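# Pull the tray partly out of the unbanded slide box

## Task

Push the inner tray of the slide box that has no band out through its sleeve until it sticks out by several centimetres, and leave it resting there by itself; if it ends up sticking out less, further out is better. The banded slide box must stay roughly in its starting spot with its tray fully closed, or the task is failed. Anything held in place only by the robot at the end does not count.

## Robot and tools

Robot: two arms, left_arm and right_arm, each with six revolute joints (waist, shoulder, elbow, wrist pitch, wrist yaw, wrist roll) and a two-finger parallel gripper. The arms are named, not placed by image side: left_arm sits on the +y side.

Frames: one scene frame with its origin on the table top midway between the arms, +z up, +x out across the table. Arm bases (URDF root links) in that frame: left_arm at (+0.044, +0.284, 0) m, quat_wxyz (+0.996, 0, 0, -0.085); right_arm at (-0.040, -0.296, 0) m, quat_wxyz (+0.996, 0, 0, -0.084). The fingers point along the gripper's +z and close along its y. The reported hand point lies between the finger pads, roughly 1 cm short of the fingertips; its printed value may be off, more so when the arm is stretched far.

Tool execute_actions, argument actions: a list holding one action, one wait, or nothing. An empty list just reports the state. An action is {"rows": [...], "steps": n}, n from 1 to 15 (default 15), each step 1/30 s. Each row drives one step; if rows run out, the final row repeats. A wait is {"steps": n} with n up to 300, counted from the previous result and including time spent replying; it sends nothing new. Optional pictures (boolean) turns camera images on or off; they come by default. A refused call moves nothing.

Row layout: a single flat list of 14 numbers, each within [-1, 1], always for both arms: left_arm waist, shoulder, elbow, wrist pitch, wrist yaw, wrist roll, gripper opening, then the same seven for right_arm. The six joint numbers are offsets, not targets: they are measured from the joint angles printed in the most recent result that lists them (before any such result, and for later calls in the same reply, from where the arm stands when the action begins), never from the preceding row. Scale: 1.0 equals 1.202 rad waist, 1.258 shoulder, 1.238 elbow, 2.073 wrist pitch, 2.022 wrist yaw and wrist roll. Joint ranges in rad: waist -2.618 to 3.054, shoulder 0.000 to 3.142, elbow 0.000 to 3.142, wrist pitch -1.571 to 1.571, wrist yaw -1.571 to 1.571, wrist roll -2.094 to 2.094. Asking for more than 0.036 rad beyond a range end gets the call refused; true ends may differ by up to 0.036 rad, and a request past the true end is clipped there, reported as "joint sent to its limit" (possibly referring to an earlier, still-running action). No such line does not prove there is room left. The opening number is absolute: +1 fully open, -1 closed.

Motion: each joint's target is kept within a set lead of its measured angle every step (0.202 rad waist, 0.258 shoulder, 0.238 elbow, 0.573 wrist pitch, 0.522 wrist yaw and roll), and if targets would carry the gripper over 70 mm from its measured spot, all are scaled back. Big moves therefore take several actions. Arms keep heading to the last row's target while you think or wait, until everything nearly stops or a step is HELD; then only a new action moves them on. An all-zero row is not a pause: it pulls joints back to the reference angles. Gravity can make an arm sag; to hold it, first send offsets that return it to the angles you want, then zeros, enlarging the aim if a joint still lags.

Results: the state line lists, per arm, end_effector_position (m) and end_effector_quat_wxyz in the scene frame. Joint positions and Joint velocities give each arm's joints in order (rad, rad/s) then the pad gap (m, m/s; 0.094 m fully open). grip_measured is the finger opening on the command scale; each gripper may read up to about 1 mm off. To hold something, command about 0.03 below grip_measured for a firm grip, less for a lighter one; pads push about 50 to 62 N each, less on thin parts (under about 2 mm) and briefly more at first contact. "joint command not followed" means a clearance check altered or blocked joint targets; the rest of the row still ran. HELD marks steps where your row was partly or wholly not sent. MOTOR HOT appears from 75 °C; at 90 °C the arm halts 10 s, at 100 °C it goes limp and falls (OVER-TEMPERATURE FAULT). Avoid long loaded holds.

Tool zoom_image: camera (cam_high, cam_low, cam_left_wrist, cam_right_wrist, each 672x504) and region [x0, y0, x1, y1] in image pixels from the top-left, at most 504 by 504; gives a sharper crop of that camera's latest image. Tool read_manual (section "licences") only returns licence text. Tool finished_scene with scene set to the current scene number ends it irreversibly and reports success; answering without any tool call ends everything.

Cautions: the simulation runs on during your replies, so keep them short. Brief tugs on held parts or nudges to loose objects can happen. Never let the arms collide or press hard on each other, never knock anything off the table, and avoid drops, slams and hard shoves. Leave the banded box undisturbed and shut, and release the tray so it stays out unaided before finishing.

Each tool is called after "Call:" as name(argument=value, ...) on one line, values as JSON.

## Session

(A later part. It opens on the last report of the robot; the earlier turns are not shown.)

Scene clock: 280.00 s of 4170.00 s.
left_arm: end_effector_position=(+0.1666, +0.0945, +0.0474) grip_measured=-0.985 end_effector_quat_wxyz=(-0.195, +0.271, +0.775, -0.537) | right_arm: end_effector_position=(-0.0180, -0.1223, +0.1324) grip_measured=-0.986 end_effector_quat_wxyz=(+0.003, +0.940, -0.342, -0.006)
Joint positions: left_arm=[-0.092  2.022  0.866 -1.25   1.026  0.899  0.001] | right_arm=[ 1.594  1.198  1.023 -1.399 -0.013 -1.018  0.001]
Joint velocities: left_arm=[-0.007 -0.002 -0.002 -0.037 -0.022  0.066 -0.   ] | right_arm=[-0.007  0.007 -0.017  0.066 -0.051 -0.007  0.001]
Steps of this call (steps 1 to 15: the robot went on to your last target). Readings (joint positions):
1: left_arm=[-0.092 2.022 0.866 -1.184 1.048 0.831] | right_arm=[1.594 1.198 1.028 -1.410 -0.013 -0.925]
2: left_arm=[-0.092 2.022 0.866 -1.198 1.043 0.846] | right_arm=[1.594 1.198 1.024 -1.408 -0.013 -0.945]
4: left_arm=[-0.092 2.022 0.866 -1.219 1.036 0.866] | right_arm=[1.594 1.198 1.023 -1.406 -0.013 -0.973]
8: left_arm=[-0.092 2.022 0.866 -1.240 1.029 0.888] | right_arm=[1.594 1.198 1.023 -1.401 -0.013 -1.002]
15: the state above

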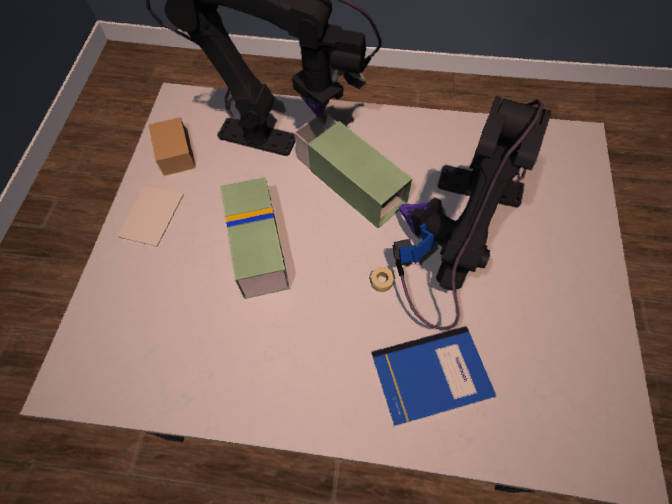

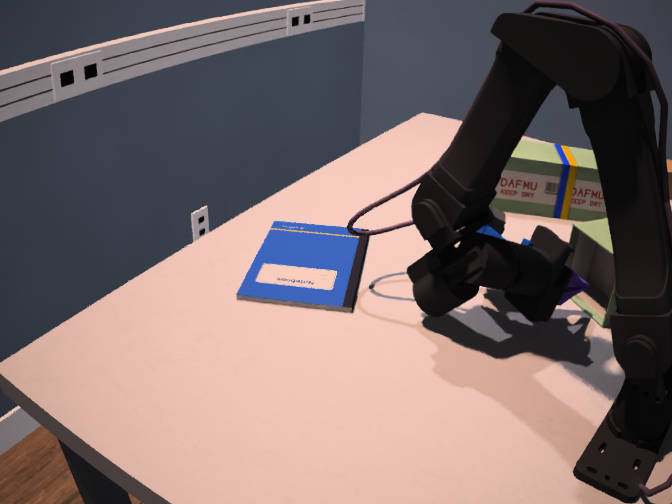

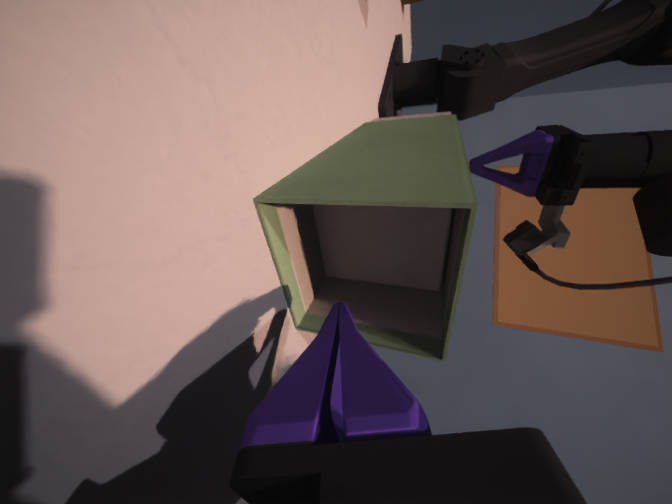

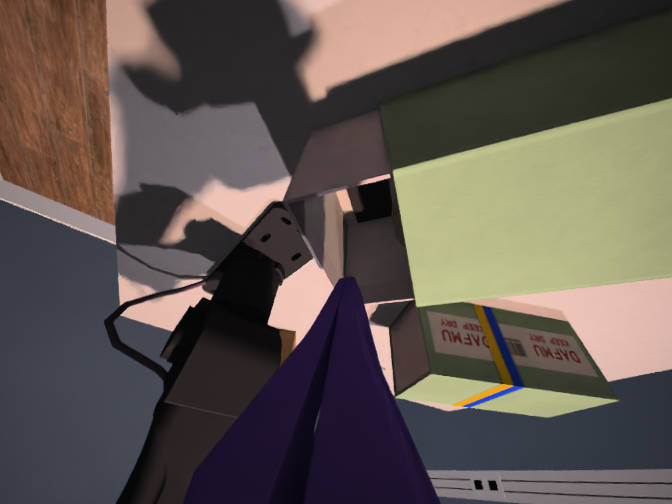

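Call:
execute_actions(actions=[{"rows": [[0,-0.017,0.009,-0.015,0,0,-1,0,0.001,-0.02,0.012,0,0,-1],[0,-0.035,0.018,-0.031,0,0,-1,0,0.002,-0.04,0.025,0,0,-1],[0,-0.052,0.027,-0.046,0,0,-1,0,0.003,-0.06,0.037,0,0,-1],[0,-0.07,0.036,-0.062,0,0,-1,0,0.004,-0.08,0.05,0,0,-1],[0,-0.087,0.045,-0.077,0,0,-1,0,0.005,-0.1,0.062,0,0,-1],[0,-0.104,0.054,-0.092,0,0,-1,0,0.006,-0.12,0.075,0,0,-1],[0,-0.122,0.063,-0.108,0,0,-1,0,0.007,-0.14,0.087,0,0,-1],[0,-0.139,0.072,-0.123,0,0.01,-1,0,0.008,-0.158,0.099,0,0,-1]],"steps":15}])

Scene clock: 290.27 s of 4170.00 s.
left_arm: end_effector_position=(+0.1690, +0.0948, +0.1024) grip_measured=-0.985 end_effector_quat_wxyz=(-0.192, +0.279, +0.776, -0.533) | right_arm: end_effector_position=(-0.0188, -0.1275, +0.0843) grip_measured=-0.986 end_effector_quat_wxyz=(+0.012, +0.940, -0.340, -0.004)
Joint positions: left_arm=[-0.092  1.856  0.938 -1.476  1.016  0.903  0.001] | right_arm=[ 1.594  1.202  0.834 -1.225 -0.013 -1.022  0.001]
Joint velocities: left_arm=[-0.022 -0.012 -0.007 -0.125  0.007 -0.007  0.   ] | right_arm=[-0.007 -0.002 -0.002  0.095 -0.066 -0.007  0.001]
Steps of this call (steps 1 to 15: the robot went on to your last target; steps 16 to 90: nothing new was sent; then 6.77 s passed at rest; steps 91 to 105: all 15 steps of this action). Readings (joint positions):
91: left_arm=[-0.092 2.022 0.866 -1.255 1.025 0.902] | right_arm=[1.594 1.198 1.021 -1.396 -0.013 -1.022]
92: left_arm=[-0.092 2.020 0.866 -1.261 1.023 0.901] | right_arm=[1.594 1.198 1.014 -1.388 -0.013 -1.022]
94: left_arm=[-0.092 2.000 0.869 -1.289 1.019 0.900] | right_arm=[1.594 1.198 0.981 -1.359 -0.013 -1.022]
98: left_arm=[-0.092 1.912 0.908 -1.383 1.016 0.900] | right_arm=[1.594 1.198 0.878 -1.286 -0.013 -1.022]
105: the state above

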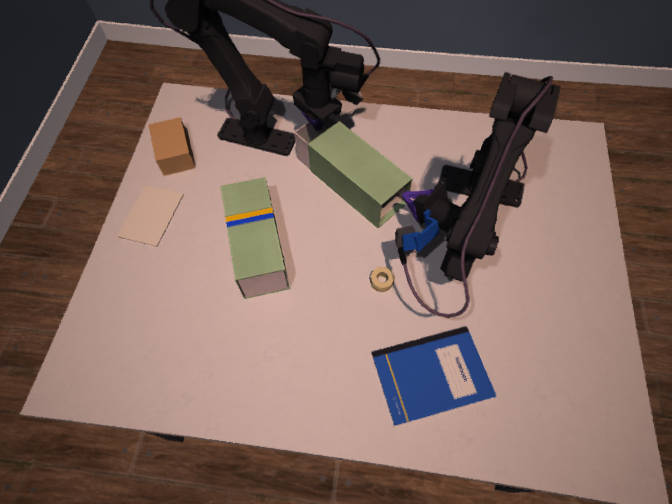

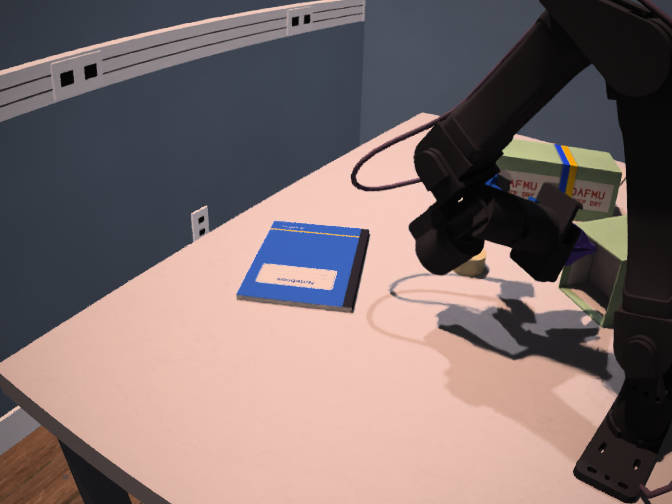

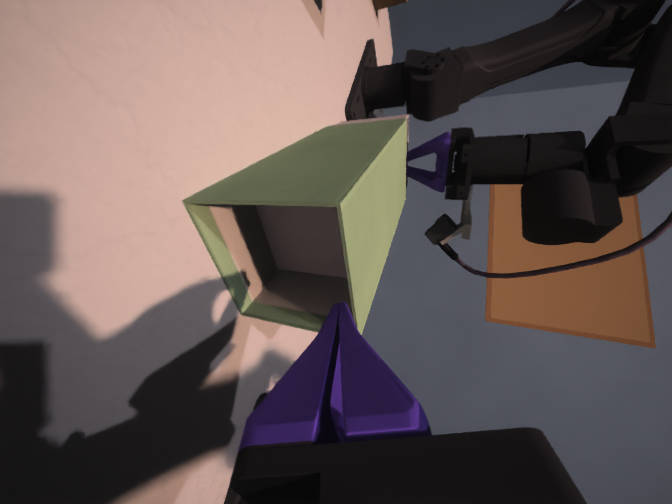

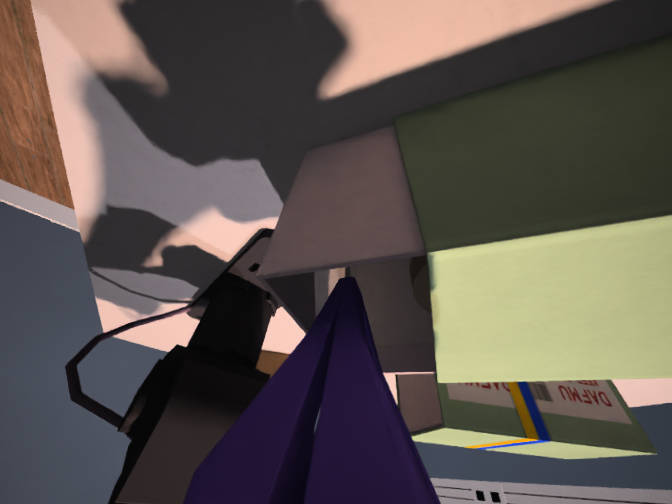

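Call:
execute_actions(actions=[{"rows": [[0,-0.015,0.007,-0.012,0,0,-1,0,0,0,0,0,0,-1],[0,-0.03,0.015,-0.024,0,0,-1,0,0,0,0,0,0,-1],[0,-0.045,0.022,-0.036,0,0,-1,0,0,0,0,0,0,-1],[0,-0.05,0.022,-0.036,0,0,-1,0,0,0,0,0,0,-1],[-0.018,-0.06,0.013,-0.024,0.008,-0.017,-1,0,0,0,0,0,0,-1],[-0.036,-0.071,0.004,-0.011,0.016,-0.033,-1,0,0,0,0,0,0,-1],[-0.053,-0.082,-0.005,0.002,0.024,-0.05,-1,0,0,0,0,0,0,-1],[-0.071,-0.092,-0.013,0.014,0.032,-0.066,-1,0,0,0,0,0,0,-1],[-0.089,-0.102,-0.022,0.027,0.04,-0.083,-1,0,0,0,0,0,0,-1],[-0.107,-0.113,-0.031,0.04,0.049,-0.1,-1,0,0,0,0,0,0,-1],[-0.125,-0.123,-0.04,0.052,0.057,-0.116,-1,0,0,0,0,0,0,-1],[-0.142,-0.133,-0.048,0.065,0.065,-0.133,-1,0,0,0,0,0,0,-1],[-0.16,-0.144,-0.057,0.077,0.073,-0.15,-1,0,0,0,0,0,0,-1],[-0.178,-0.154,-0.066,0.09,0.081,-0.166,-1,0,0,0,0,0,0,-1]],"steps":15}], pictures=false)

Call:
execute_actions(actions=[{"steps":12}])

Scene clock: 306.23 s of 4170.00 s.
left_arm: end_effector_position=(+0.1334, +0.0643, +0.1222) grip_measured=-0.985 end_effector_quat_wxyz=(-0.206, +0.291, +0.771, -0.528) | right_arm: end_effector_position=(-0.0183, -0.1243, +0.0843) grip_measured=-0.986 end_effector_quat_wxyz=(+0.006, +0.940, -0.340, -0.005)
Joint positions: left_arm=[-0.281  1.695  0.878 -1.378  1.113  0.667  0.001] | right_arm=[ 1.594  1.202  0.834 -1.212 -0.013 -1.022  0.001]
Joint velocities: left_arm=[-0.481 -0.237 -0.271  0.418  0.256 -0.667 -0.   ] | right_arm=[-0.007 -0.007 -0.012 -0.081 -0.007 -0.037  0.   ]
Steps of this call (steps 1 to 30: the robot went on to your last target; steps 31 to 90: nothing new was sent; then 12.47 s passed at rest; steps 91 to 105: all 15 steps of this action). Readings (joint positions):
91: left_arm=[-0.092 1.856 0.938 -1.495 1.015 0.903] | right_arm=[1.594 1.202 0.834 -1.204 -0.013 -1.022]
92: left_arm=[-0.092 1.855 0.938 -1.497 1.014 0.903] | right_arm=[1.594 1.202 0.834 -1.206 -0.013 -1.022]
94: left_arm=[-0.092 1.841 0.938 -1.508 1.012 0.903] | right_arm=[1.594 1.202 0.834 -1.208 -0.013 -1.022]
98: left_arm=[-0.126 1.787 0.938 -1.500 1.026 0.851] | right_arm=[1.594 1.202 0.834 -1.211 -0.013 -1.022]
105: the state above

Scene clock: 306.63 s of 4170.00 s.
left_arm: end_effector_position=(+0.1356, +0.0558, +0.1225) grip_measured=-0.985 end_effector_quat_wxyz=(-0.204, +0.272, +0.773, -0.536) | right_arm: end_effector_position=(-0.0183, -0.1243, +0.0843) grip_measured=-0.986 end_effector_quat_wxyz=(+0.006, +0.940, -0.340, -0.005)
Joint positions: left_arm=[-0.301  1.685  0.867 -1.311  1.154  0.574  0.001] | right_arm=[ 1.594  1.202  0.834 -1.212 -0.013 -1.022  0.001]
Joint velocities: left_arm=[-0.002  0.017 -0.002  0.037 -0.007  0.007  0.001] | right_arm=[ 0.007 -0.007  0.022 -0.037 -0.037  0.051 -0.   ]
Steps of this call (steps 1 to 12: the robot went on to your last target). Readings (joint positions):
1: left_arm=[-0.293 1.689 0.871 -1.366 1.122 0.647] | right_arm=[1.594 1.202 0.834 -1.212 -0.013 -1.022]
2: left_arm=[-0.300 1.686 0.868 -1.356 1.129 0.631] | right_arm=[1.594 1.202 0.834 -1.212 -0.013 -1.022]
4: left_arm=[-0.301 1.685 0.867 -1.340 1.139 0.608] | right_arm=[1.594 1.202 0.834 -1.212 -0.013 -1.022]
8: left_arm=[-0.301 1.685 0.867 -1.319 1.150 0.584] | right_arm=[1.594 1.202 0.834 -1.212 -0.013 -1.022]
12: the state above

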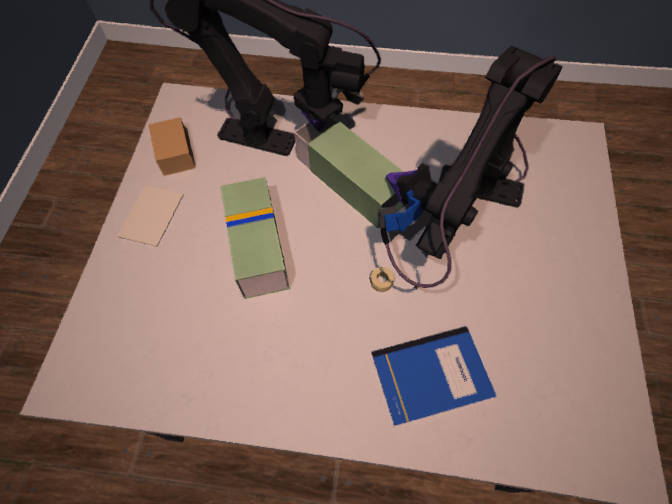

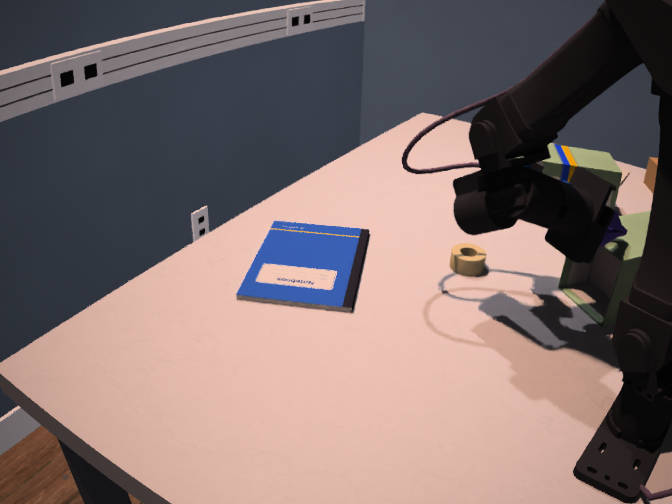

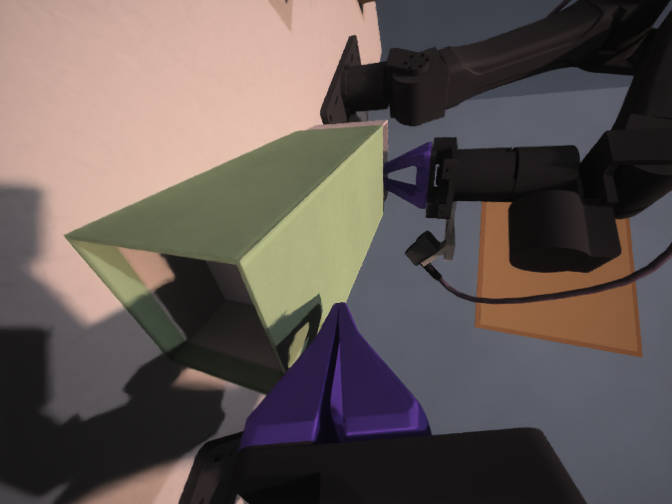

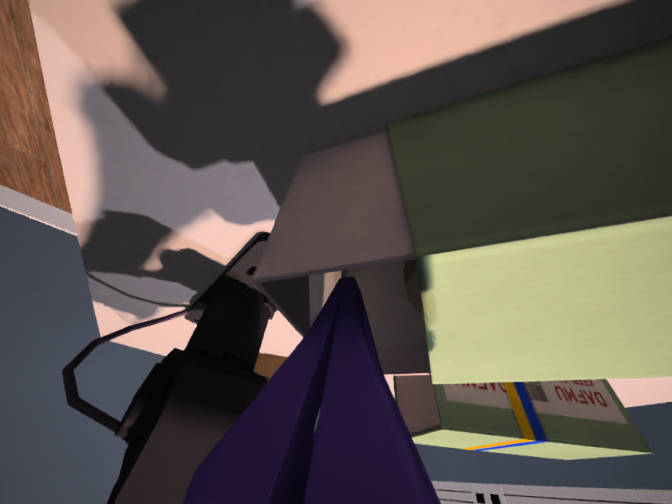

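Call:
execute_actions(actions=[{"rows": [[0,0.015,-0.007,0.013,0,0,-1,0,0,0,0,0,0,-1],[0,0.03,-0.014,0.026,0,0,-1,0,0,0,0,0,0,-1],[0,0.045,-0.021,0.039,0,0,-1,0,0,0,0,0,0,-1],[0,0.06,-0.028,0.052,0,0,-1,0,0,0,0,0,0,-1],[0,0.074,-0.034,0.065,0,0,-1,0,0,0,0,0,0,-1]],"steps":15}])

Scene clock: 311.23 s of 4170.00 s.
left_arm: end_effector_position=(+0.1370, +0.0514, +0.1097) grip_measured=-0.986 end_effector_quat_wxyz=(-0.222, +0.243, +0.767, -0.550) | right_arm: end_effector_position=(-0.0183, -0.1243, +0.0843) grip_measured=-0.986 end_effector_quat_wxyz=(+0.006, +0.940, -0.340, -0.005)
Joint positions: left_arm=[-0.301  1.761  0.843 -1.264  1.201  0.568  0.001] | right_arm=[ 1.594  1.202  0.834 -1.212 -0.013 -1.022  0.001]
Joint velocities: left_arm=[-0.017 -0.012  0.007  0.022  0.022  0.007 -0.   ] | right_arm=[ 0.002 -0.017 -0.007  0.037 -0.037  0.022 -0.   ]
Steps of this call (steps 1 to 30: the robot went on to your last target; steps 31 to 90: nothing new was sent; then 1.10 s passed at rest; steps 91 to 105: all 15 steps of this action). Readings (joint positions):
91: left_arm=[-0.301 1.687 0.867 -1.307 1.155 0.568] | right_arm=[1.594 1.202 0.834 -1.212 -0.013 -1.022]
92: left_arm=[-0.301 1.692 0.867 -1.304 1.154 0.568] | right_arm=[1.594 1.202 0.834 -1.212 -0.013 -1.022]
94: left_arm=[-0.301 1.716 0.861 -1.282 1.153 0.568] | right_arm=[1.594 1.202 0.834 -1.212 -0.013 -1.022]
98: left_arm=[-0.301 1.760 0.845 -1.267 1.197 0.568] | right_arm=[1.594 1.202 0.834 -1.212 -0.013 -1.022]
105: the state above

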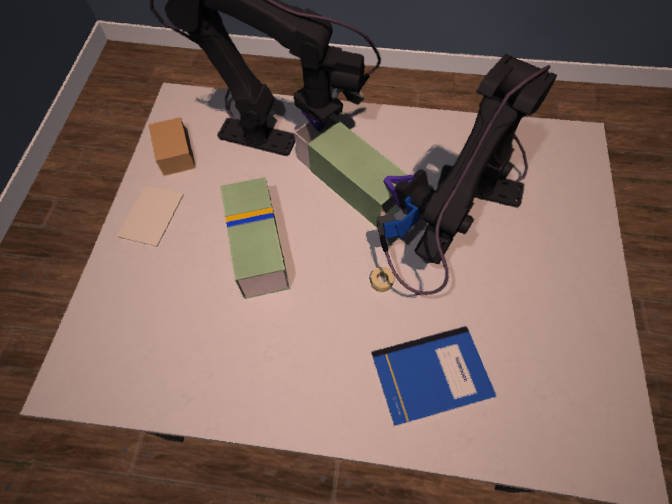

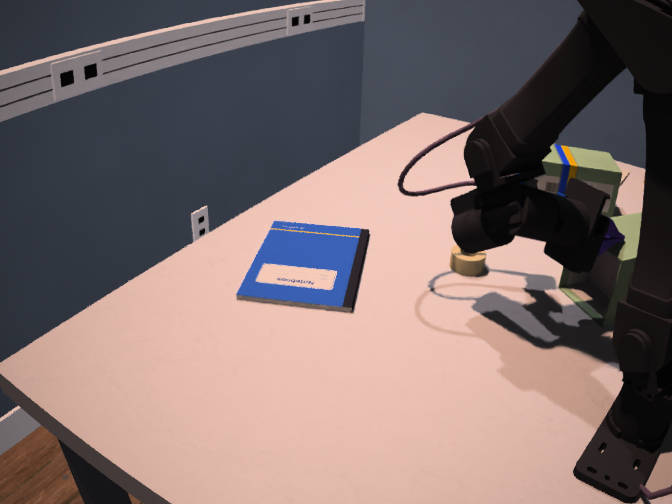

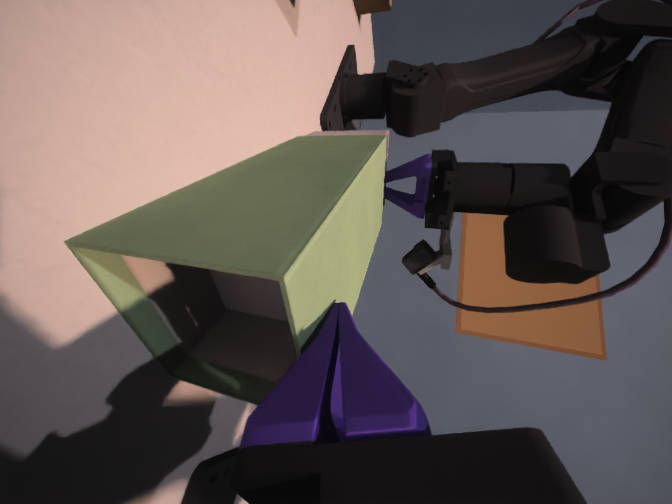

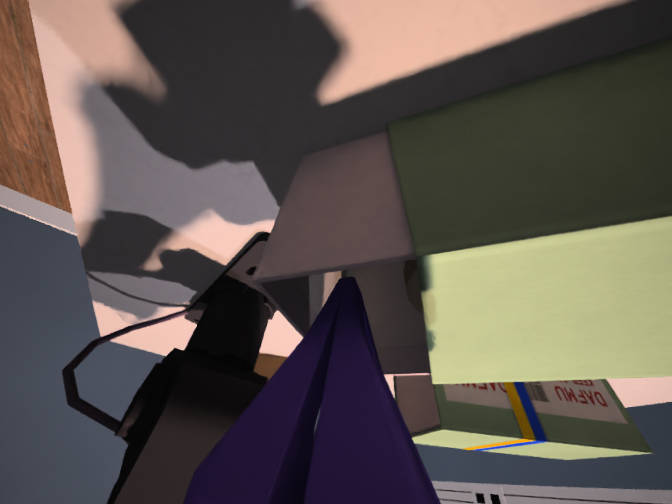

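Call:
execute_actions(actions=[{"rows": [[0,0.04,-0.015,0.02,0,0,-1,0.01,-0.01,-0.006,-0.003,0,0.006,-1],[0,0.04,-0.015,0.02,0,0,-1,0.021,-0.021,-0.012,-0.005,0,0.012,-1],[0,0.04,-0.015,0.02,0,0,-1,0.031,-0.031,-0.018,-0.008,0,0.019,-1],[0,0.04,-0.015,0.02,0,0,-1,0.041,-0.042,-0.024,-0.011,0,0.025,-1],[0,0.04,-0.015,0.02,0,0,-1,0.051,-0.052,-0.03,-0.013,0,0.031,-1],[0,0.04,-0.015,0.02,0,0,-1,0.062,-0.062,-0.036,-0.016,0,0.037,-1],[0,0.04,-0.015,0.02,0,0,-1,0.072,-0.073,-0.042,-0.019,0,0.043,-1],[0,0.04,-0.015,0.02,0,0,-1,0.082,-0.083,-0.048,-0.022,0,0.05,-1],[0,0.04,-0.015,0.02,0,0,-1,0.093,-0.094,-0.054,-0.024,0,0.056,-1],[0,0.04,-0.015,0.02,0,0,-1,0.103,-0.104,-0.06,-0.027,0,0.062,-1]],"steps":15}])

Scene clock: 318.63 s of 4170.00 s.
left_arm: end_effector_position=(+0.1377, +0.0487, +0.1099) grip_measured=-0.986 end_effector_quat_wxyz=(-0.236, +0.221, +0.762, -0.561) | right_arm: end_effector_position=(-0.0333, -0.1348, +0.0876) grip_measured=-0.986 end_effector_quat_wxyz=(-0.024, +0.942, -0.336, -0.001)
Joint positions: left_arm=[-0.301  1.793  0.843 -1.277  1.236  0.568  0.001] | right_arm=[ 1.704  1.089  0.782 -1.217  0.012 -0.921  0.001]
Joint velocities: left_arm=[-0.007 -0.002 -0.002  0.037 -0.037 -0.022 -0.   ] | right_arm=[ 0.017 -0.002  0.032  0.007 -0.007  0.066  0.001]
Steps of this call (steps 1 to 15: the robot went on to your last target; steps 16 to 90: nothing new was sent; then 3.90 s passed at rest; steps 91 to 105: all 15 steps of this action). Readings (joint positions):
91: left_arm=[-0.301 1.765 0.843 -1.265 1.206 0.568] | right_arm=[1.594 1.202 0.834 -1.212 -0.013 -1.022]
92: left_arm=[-0.301 1.773 0.843 -1.268 1.214 0.568] | right_arm=[1.597 1.202 0.834 -1.212 -0.012 -1.019]
94: left_arm=[-0.301 1.788 0.843 -1.275 1.229 0.568] | right_arm=[1.615 1.193 0.828 -1.212 -0.011 -1.007]
98: left_arm=[-0.301 1.793 0.843 -1.277 1.235 0.568] | right_arm=[1.664 1.140 0.801 -1.223 -0.011 -0.972]
105: the state above

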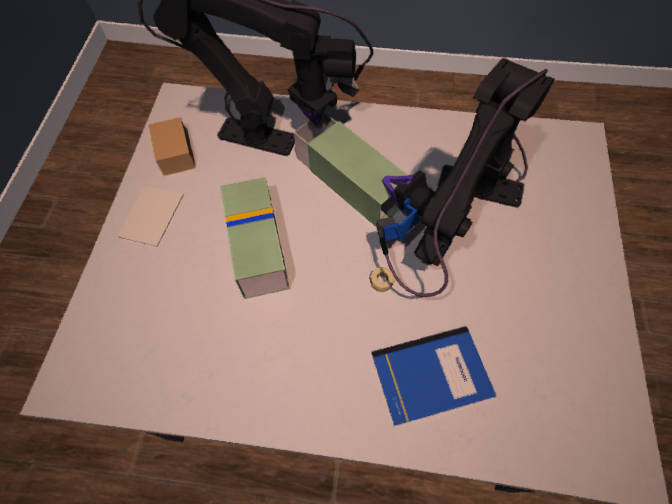

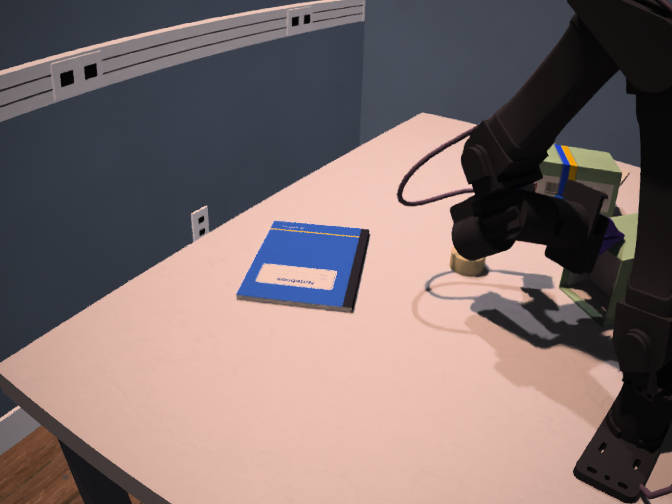

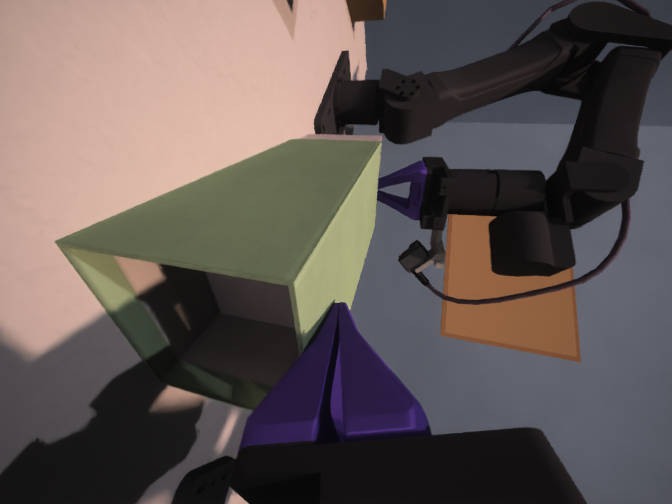

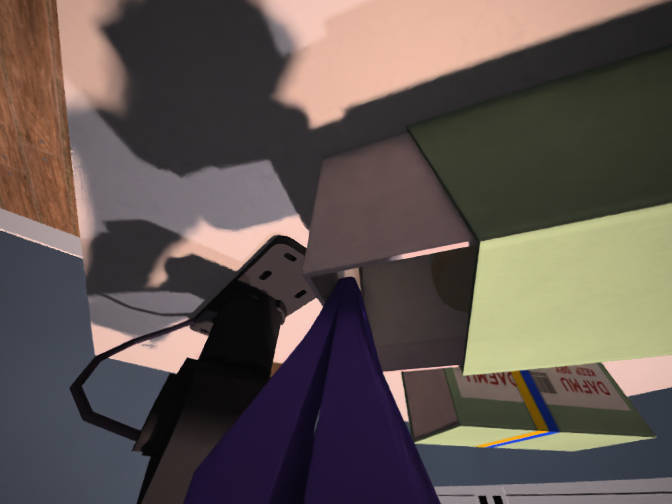

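Call:
execute_actions(actions=[{"rows": [[0,0.03,-0.015,0.02,0,0,-1,0.005,-0.007,-0.007,-0.001,0,0.003,-1],[0,0.03,-0.015,0.02,0,0,-1,0.01,-0.014,-0.013,-0.002,0,0.005,-1],[0,0.03,-0.015,0.02,0,0,-1,0.015,-0.022,-0.02,-0.003,0,0.008,-1],[0,0.03,-0.015,0.02,0,0,-1,0.02,-0.029,-0.026,-0.004,0,0.01,-1],[0,0.03,-0.015,0.02,0,0,-1,0.025,-0.036,-0.033,-0.005,0,0.013,-1],[0,0.03,-0.015,0.02,0,0,-1,0.03,-0.043,-0.039,-0.006,0,0.015,-1],[0,0.03,-0.015,0.02,0,0,-1,0.035,-0.05,-0.046,-0.007,0,0.018,-1],[0,0.03,-0.015,0.02,0,0,-1,0.04,-0.058,-0.052,-0.008,0,0.02,-1],[0,0.03,-0.015,0.02,0,0,-1,0.045,-0.065,-0.059,-0.009,0,0.023,-1],[0,0.03,-0.015,0.02,0,0,-1,0.05,-0.072,-0.065,-0.01,0,0.025,-1]],"steps":15}])

Scene clock: 332.53 s of 4170.00 s.
left_arm: end_effector_position=(+0.1391, +0.0462, +0.1108) grip_measured=-0.986 end_effector_quat_wxyz=(-0.241, +0.207, +0.758, -0.569) | right_arm: end_effector_position=(-0.0342, -0.1343, +0.0861) grip_measured=-0.987 end_effector_quat_wxyz=(-0.063, +0.941, -0.333, +0.002)
Joint positions: left_arm=[-0.301  1.811  0.843 -1.281  1.264  0.568  0.001] | right_arm=[ 1.749  1.014  0.734 -1.174  0.047 -0.884  0.001]
Joint velocities: left_arm=[-0.012  0.007 -0.027 -0.022  0.066  0.022 -0.   ] | right_arm=[ 0.002  0.002  0.007 -0.051  0.037 -0.007 -0.001]
Steps of this call (steps 1 to 30: the robot went on to your last target; steps 31 to 90: nothing new was sent; then 10.40 s passed at rest; steps 91 to 105: all 15 steps of this action). Readings (joint positions):
91: left_arm=[-0.301 1.796 0.843 -1.277 1.239 0.568] | right_arm=[1.705 1.089 0.782 -1.214 0.015 -0.909]
92: left_arm=[-0.301 1.801 0.843 -1.279 1.245 0.568] | right_arm=[1.705 1.089 0.782 -1.213 0.016 -0.909]
94: left_arm=[-0.301 1.807 0.843 -1.281 1.256 0.568] | right_arm=[1.710 1.087 0.779 -1.209 0.017 -0.909]
98: left_arm=[-0.301 1.810 0.843 -1.281 1.262 0.568] | right_arm=[1.730 1.051 0.755 -1.192 0.029 -0.901]
105: the state above

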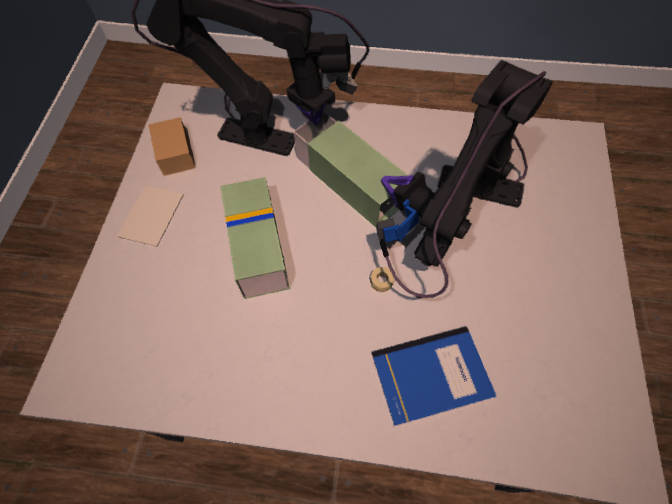

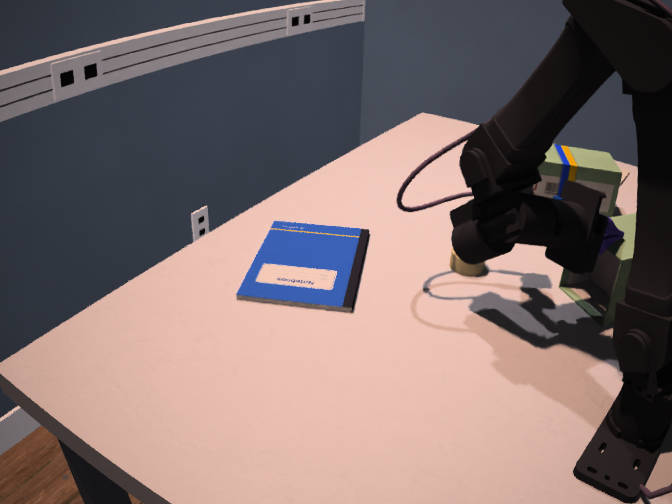

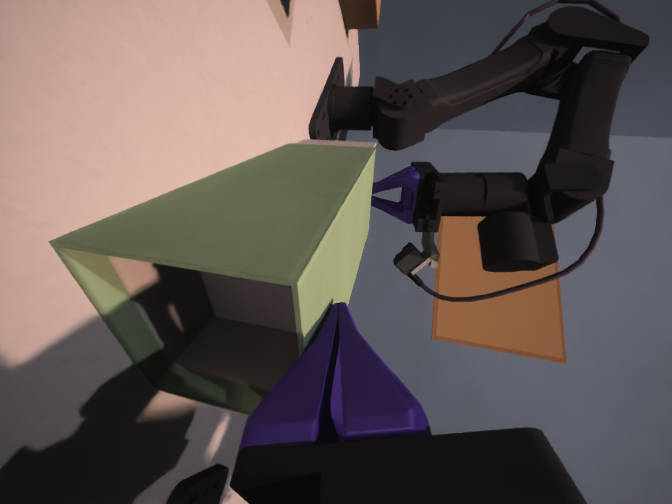

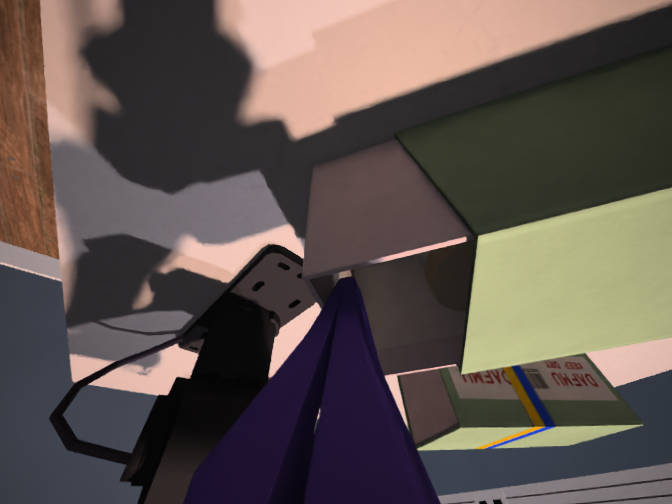

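Call:
zoom_image(camera="cam_high", region=[210, 80, 370, 200])

Region (210, 80, 370, 200) of cam_high's 672x504 image, scaled by 3.150, with more detail than that image has; it fills the top 378 rows of this view, and the rest is white.

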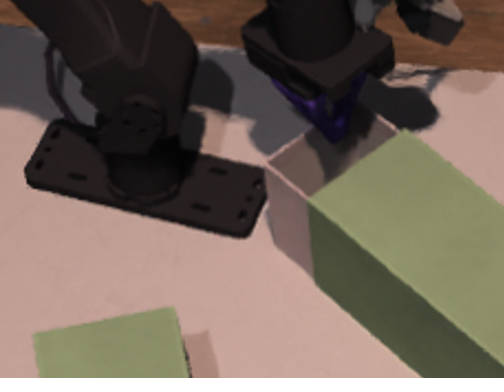

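Call:
execute_actions(actions=[{"rows": [[0,0.01,0,0,0,0,-1,0,-0.003,0,-0.01,-0.01,0,-1],[0,0.01,0,0,0,0,-1,0.003,-0.006,0,-0.02,-0.02,0,-1],[0,0.01,0,0,0,0,-1,0.006,-0.009,0,-0.03,-0.03,0,-1],[0,0.01,0,0,0,0,-1,0.009,-0.012,0,-0.04,-0.04,0,-1],[0,0.01,0,0,0,0,-1,0.012,-0.015,0,-0.05,-0.05,0,-1],[0,0.01,0,0,0,0,-1,0.015,-0.018,0,-0.06,-0.06,0,-1],[0,0.01,0,0,0,0,-1,0.015,-0.018,0,-0.07,-0.07,0,-1],[0,0.01,0,0,0,0,-1,0.015,-0.018,0,-0.08,-0.08,0,-1]],"steps":15}])

Scene clock: 345.00 s of 4170.00 s.
left_arm: end_effector_position=(+0.1384, +0.0469, +0.1102) grip_measured=-0.986 end_effector_quat_wxyz=(-0.243, +0.208, +0.759, -0.567) | right_arm: end_effector_position=(-0.0545, -0.1589, +0.0846) grip_measured=-0.987 end_effector_quat_wxyz=(+0.002, +0.944, -0.329, -0.033)
Joint positions: left_arm=[-0.301  1.811  0.843 -1.284  1.259  0.568  0.001] | right_arm=[ 1.756  1.014  0.734 -1.272 -0.063 -0.882  0.001]
Joint velocities: left_arm=[ 0.002  0.007 -0.002 -0.037 -0.037  0.007  0.001] | right_arm=[-0.002 -0.002  0.002 -0.095 -0.066  0.007 -0.002]
Steps of this call (steps 1 to 15: the robot went on to your last target; steps 16 to 90: nothing new was sent; then 8.97 s passed at rest; steps 91 to 105: all 15 steps of this action). Readings (joint positions):
91: left_arm=[-0.301 1.811 0.843 -1.283 1.266 0.568] | right_arm=[1.750 1.014 0.734 -1.172 0.049 -0.882]
92: left_arm=[-0.301 1.811 0.843 -1.284 1.266 0.568] | right_arm=[1.750 1.014 0.734 -1.172 0.049 -0.882]
94: left_arm=[-0.301 1.811 0.843 -1.284 1.266 0.568] | right_arm=[1.750 1.014 0.734 -1.175 0.041 -0.882]
98: left_arm=[-0.301 1.811 0.843 -1.284 1.262 0.568] | right_arm=[1.754 1.014 0.734 -1.217 -0.010 -0.882]
105: the state above

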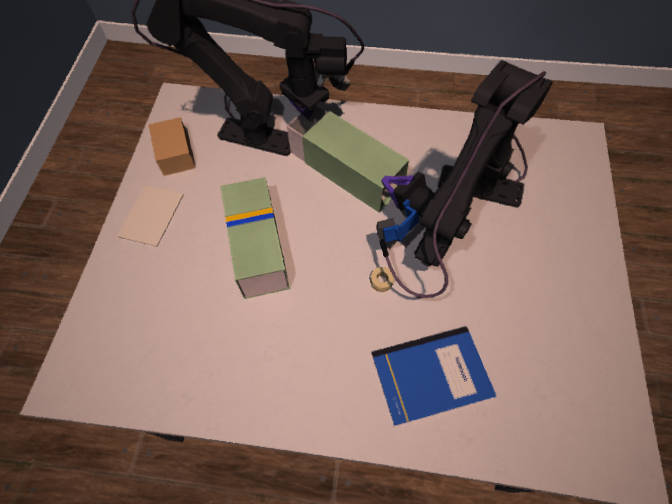

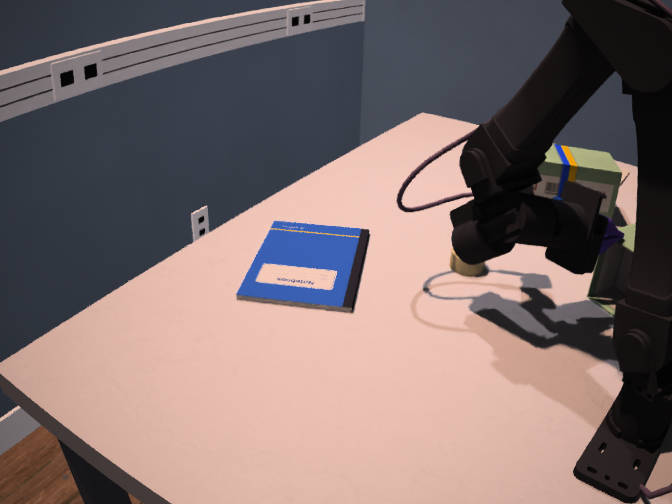

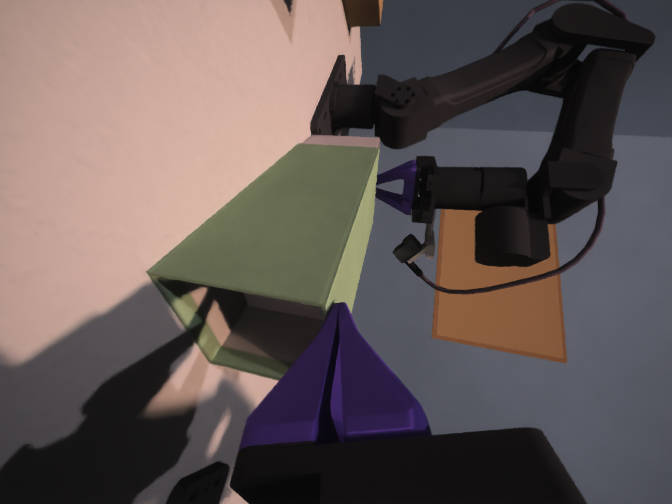

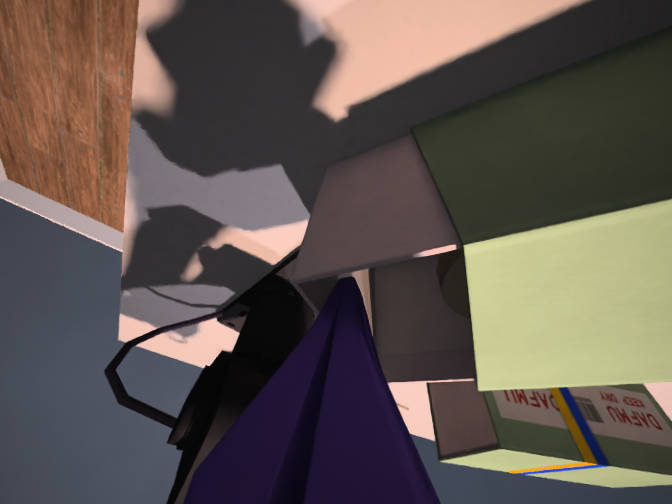

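Call:
zoom_image(camera="cam_high", region=[210, 80, 430, 230])

Region (210, 80, 430, 230) of cam_high's 672x504 image, scaled by 2.291, with more detail than that image has; it fills the top 344 rows of this view, and the rest is white.

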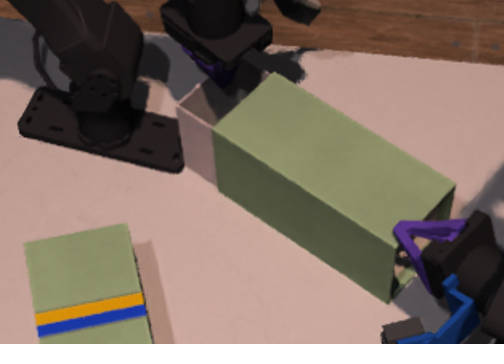

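Call:
execute_actions(actions=[{"rows": [[0,-0.02,0,0,-0.02,0,-1,0,0,0,-0.01,-0.01,0,-1],[0,-0.04,0,0,-0.04,0,-1,0,0,0,-0.01,-0.01,0,-1],[0.015,-0.05,0.005,-0.005,-0.055,0.016,-1,0,0,0,-0.01,-0.01,0,-1],[0.03,-0.05,0.01,-0.01,-0.065,0.033,-1,0,0,0,-0.01,-0.01,0,-1],[0.045,-0.045,0.015,-0.015,-0.07,0.05,-1,0,0,0,-0.01,-0.01,0,-1],[0.06,-0.035,0.02,-0.02,-0.075,0.065,-0.8,0,0,0,-0.01,-0.01,0,-1],[0.075,-0.02,0.025,-0.025,-0.08,0.08,-0.6,0,0,0,-0.01,-0.01,0,-1],[0.09,-0.005,0.03,-0.03,-0.085,0.095,-0.4,0,0,0,-0.01,-0.01,0,-1],[0.105,0.01,0.035,-0.035,-0.09,0.11,-0.25,0,0,0,-0.01,-0.01,0,-1],[0.12,0.025,0.04,-0.04,-0.095,0.12,-0.25,0,0,0,-0.01,-0.01,0,-1],[0.13,0.04,0.045,-0.045,-0.1,0.131,-0.25,0,0,0,-0.01,-0.01,0,-1]],"steps":15}], pictures=false)

Call:
execute_actions(actions=[{"steps":12}])

Scene clock: 379.63 s of 4170.00 s.
left_arm: end_effector_position=(+0.1579, +0.0819, +0.0894) grip_measured=-0.253 end_effector_quat_wxyz=(-0.209, +0.248, +0.779, -0.537) | right_arm: end_effector_position=(-0.0557, -0.1604, +0.0847) grip_measured=-0.987 end_effector_quat_wxyz=(+0.006, +0.944, -0.329, -0.035)
Joint positions: left_arm=[-0.15   1.864  0.872 -1.356  1.08   0.777  0.035] | right_arm=[ 1.756  1.014  0.734 -1.279 -0.069 -0.882  0.001]
Joint velocities: left_arm=[ 0.017  0.046  0.012  0.037 -0.256  0.242  0.   ] | right_arm=[-0.007  0.007  0.002 -0.022  0.066  0.051  0.001]
Steps of this call (steps 1 to 15: the robot went on to your last target; steps 16 to 90: nothing new was sent; then 31.13 s passed at rest; steps 91 to 105: all 15 steps of this action). Readings (joint positions):
91: left_arm=[-0.301 1.811 0.843 -1.284 1.256 0.568] | right_arm=[1.756 1.014 0.734 -1.279 -0.069 -0.882]
92: left_arm=[-0.301 1.807 0.843 -1.284 1.252 0.568] | right_arm=[1.756 1.014 0.734 -1.279 -0.069 -0.882]
94: left_arm=[-0.296 1.786 0.843 -1.288 1.222 0.579] | right_arm=[1.756 1.014 0.734 -1.279 -0.069 -0.882]
98: left_arm=[-0.244 1.773 0.852 -1.347 1.194 0.653] | right_arm=[1.756 1.014 0.734 -1.279 -0.069 -0.882]
105: the state above

Scene clock: 380.03 s of 4170.00 s.
left_arm: end_effector_position=(+0.1548, +0.0855, +0.0873) grip_measured=-0.253 end_effector_quat_wxyz=(-0.209, +0.267, +0.777, -0.530) | right_arm: end_effector_position=(-0.0557, -0.1604, +0.0847) grip_measured=-0.987 end_effector_quat_wxyz=(+0.006, +0.944, -0.329, -0.035)
Joint positions: left_arm=[-0.15   1.864  0.872 -1.366  1.052  0.813  0.035] | right_arm=[ 1.756  1.014  0.734 -1.279 -0.069 -0.882  0.001]
Joint velocities: left_arm=[-0.002 -0.002 -0.012 -0.022 -0.066  0.007 -0.   ] | right_arm=[ 0.002 -0.007 -0.046  0.066  0.007  0.037  0.   ]
Steps of this call (steps 1 to 12: the robot went on to your last target). Readings (joint positions):
1: left_arm=[-0.150 1.864 0.872 -1.358 1.073 0.785] | right_arm=[1.756 1.014 0.734 -1.279 -0.069 -0.882]
2: left_arm=[-0.150 1.864 0.872 -1.359 1.068 0.791] | right_arm=[1.756 1.014 0.734 -1.279 -0.069 -0.882]
4: left_arm=[-0.150 1.864 0.872 -1.362 1.061 0.800] | right_arm=[1.756 1.014 0.734 -1.279 -0.069 -0.882]
8: left_arm=[-0.150 1.864 0.872 -1.365 1.055 0.810] | right_arm=[1.756 1.014 0.734 -1.279 -0.069 -0.882]
12: the state above

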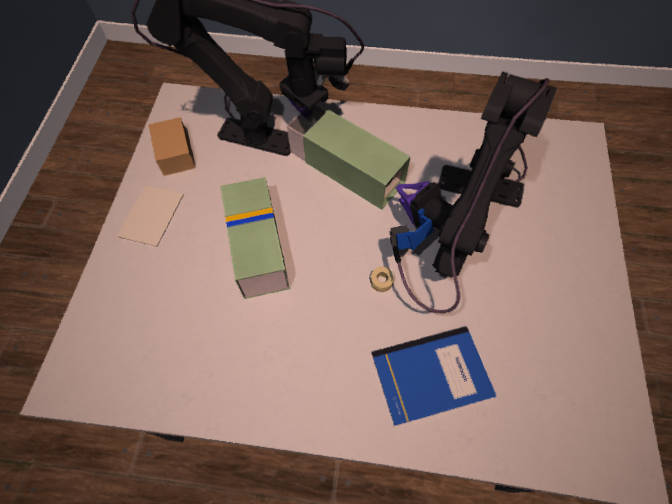

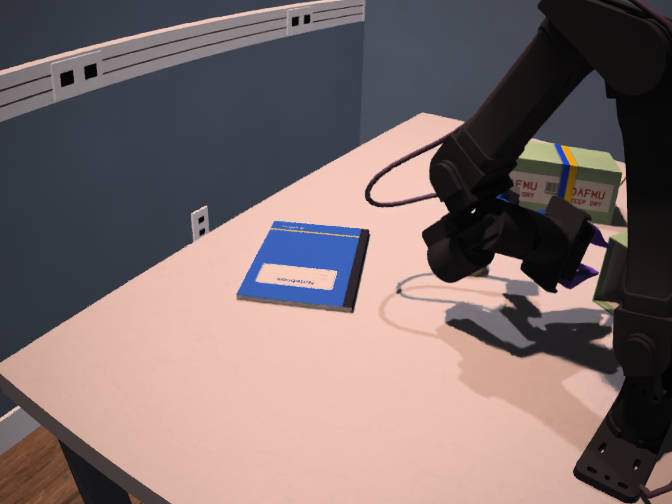

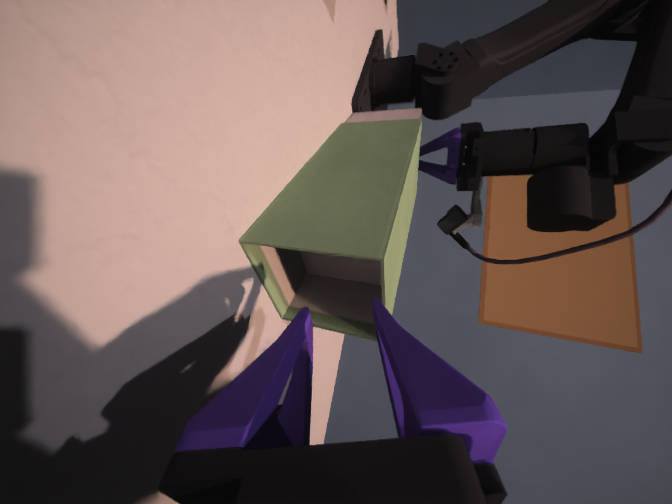

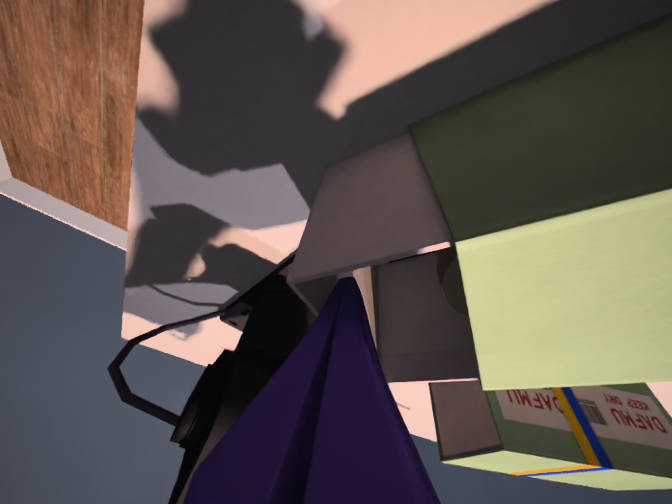

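Call:
execute_actions(actions=[])

Scene clock: 397.40 s of 4170.00 s.
left_arm: end_effector_position=(+0.1545, +0.0857, +0.0872) grip_measured=-0.253 end_effector_quat_wxyz=(-0.209, +0.268, +0.777, -0.530) | right_arm: end_effector_position=(-0.0557, -0.1604, +0.0847) grip_measured=-0.987 end_effector_quat_wxyz=(+0.006, +0.944, -0.329, -0.035)
Joint positions: left_arm=[-0.15   1.864  0.872 -1.367  1.05   0.816  0.035] | right_arm=[ 1.756  1.014  0.734 -1.279 -0.069 -0.882  0.001]
Joint velocities: left_arm=[-0.017  0.002  0.007 -0.037 -0.022 -0.022  0.   ] | right_arm=[ 0.012 -0.012 -0.007  0.007  0.022  0.051 -0.   ]
Steps of this call (steps 1 to 30: the robot went on to your last target; steps 31 to 90: nothing new was sent; then 14.37 s passed at rest). Readings (joint positions):
1: left_arm=[-0.150 1.864 0.872 -1.366 1.051 0.814] | right_arm=[1.756 1.014 0.734 -1.279 -0.069 -0.882]
2: left_arm=[-0.150 1.864 0.872 -1.366 1.051 0.814] | right_arm=[1.756 1.014 0.734 -1.279 -0.069 -0.882]
4: left_arm=[-0.150 1.864 0.872 -1.366 1.051 0.815] | right_arm=[1.756 1.014 0.734 -1.279 -0.069 -0.882]
8: left_arm=[-0.150 1.864 0.872 -1.367 1.050 0.816] | right_arm=[1.756 1.014 0.734 -1.279 -0.069 -0.882]
90: the state above
All arms were judged still, so your last target was given up. Only a new action makes them travel on or press farther. Fingers that are still opening or closing keep moving.

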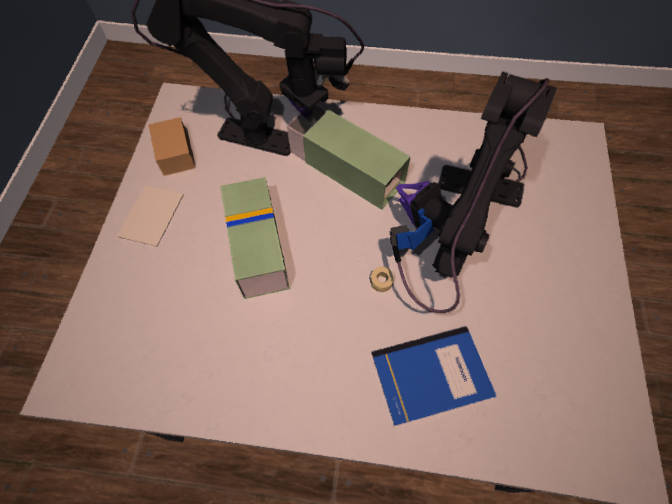

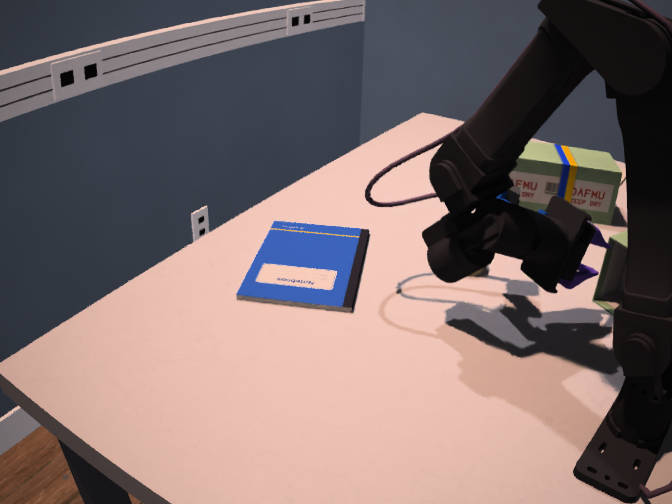

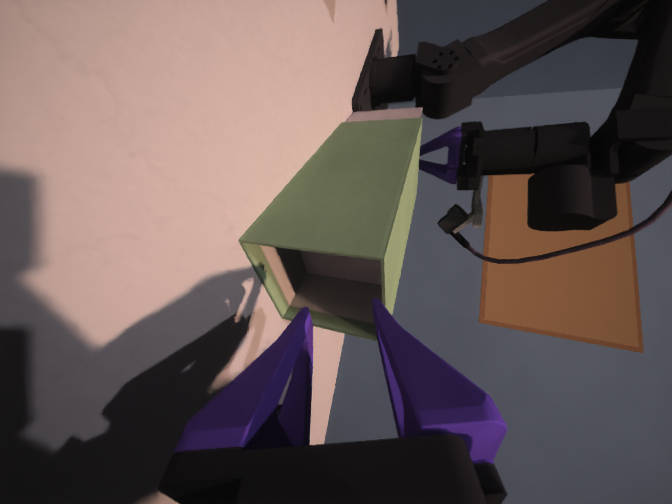

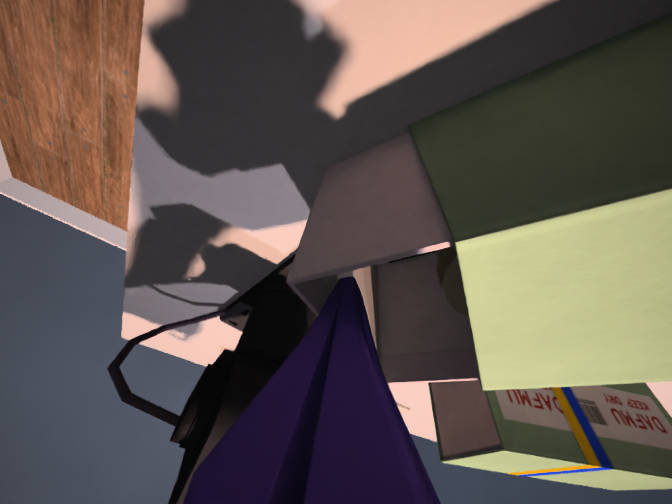

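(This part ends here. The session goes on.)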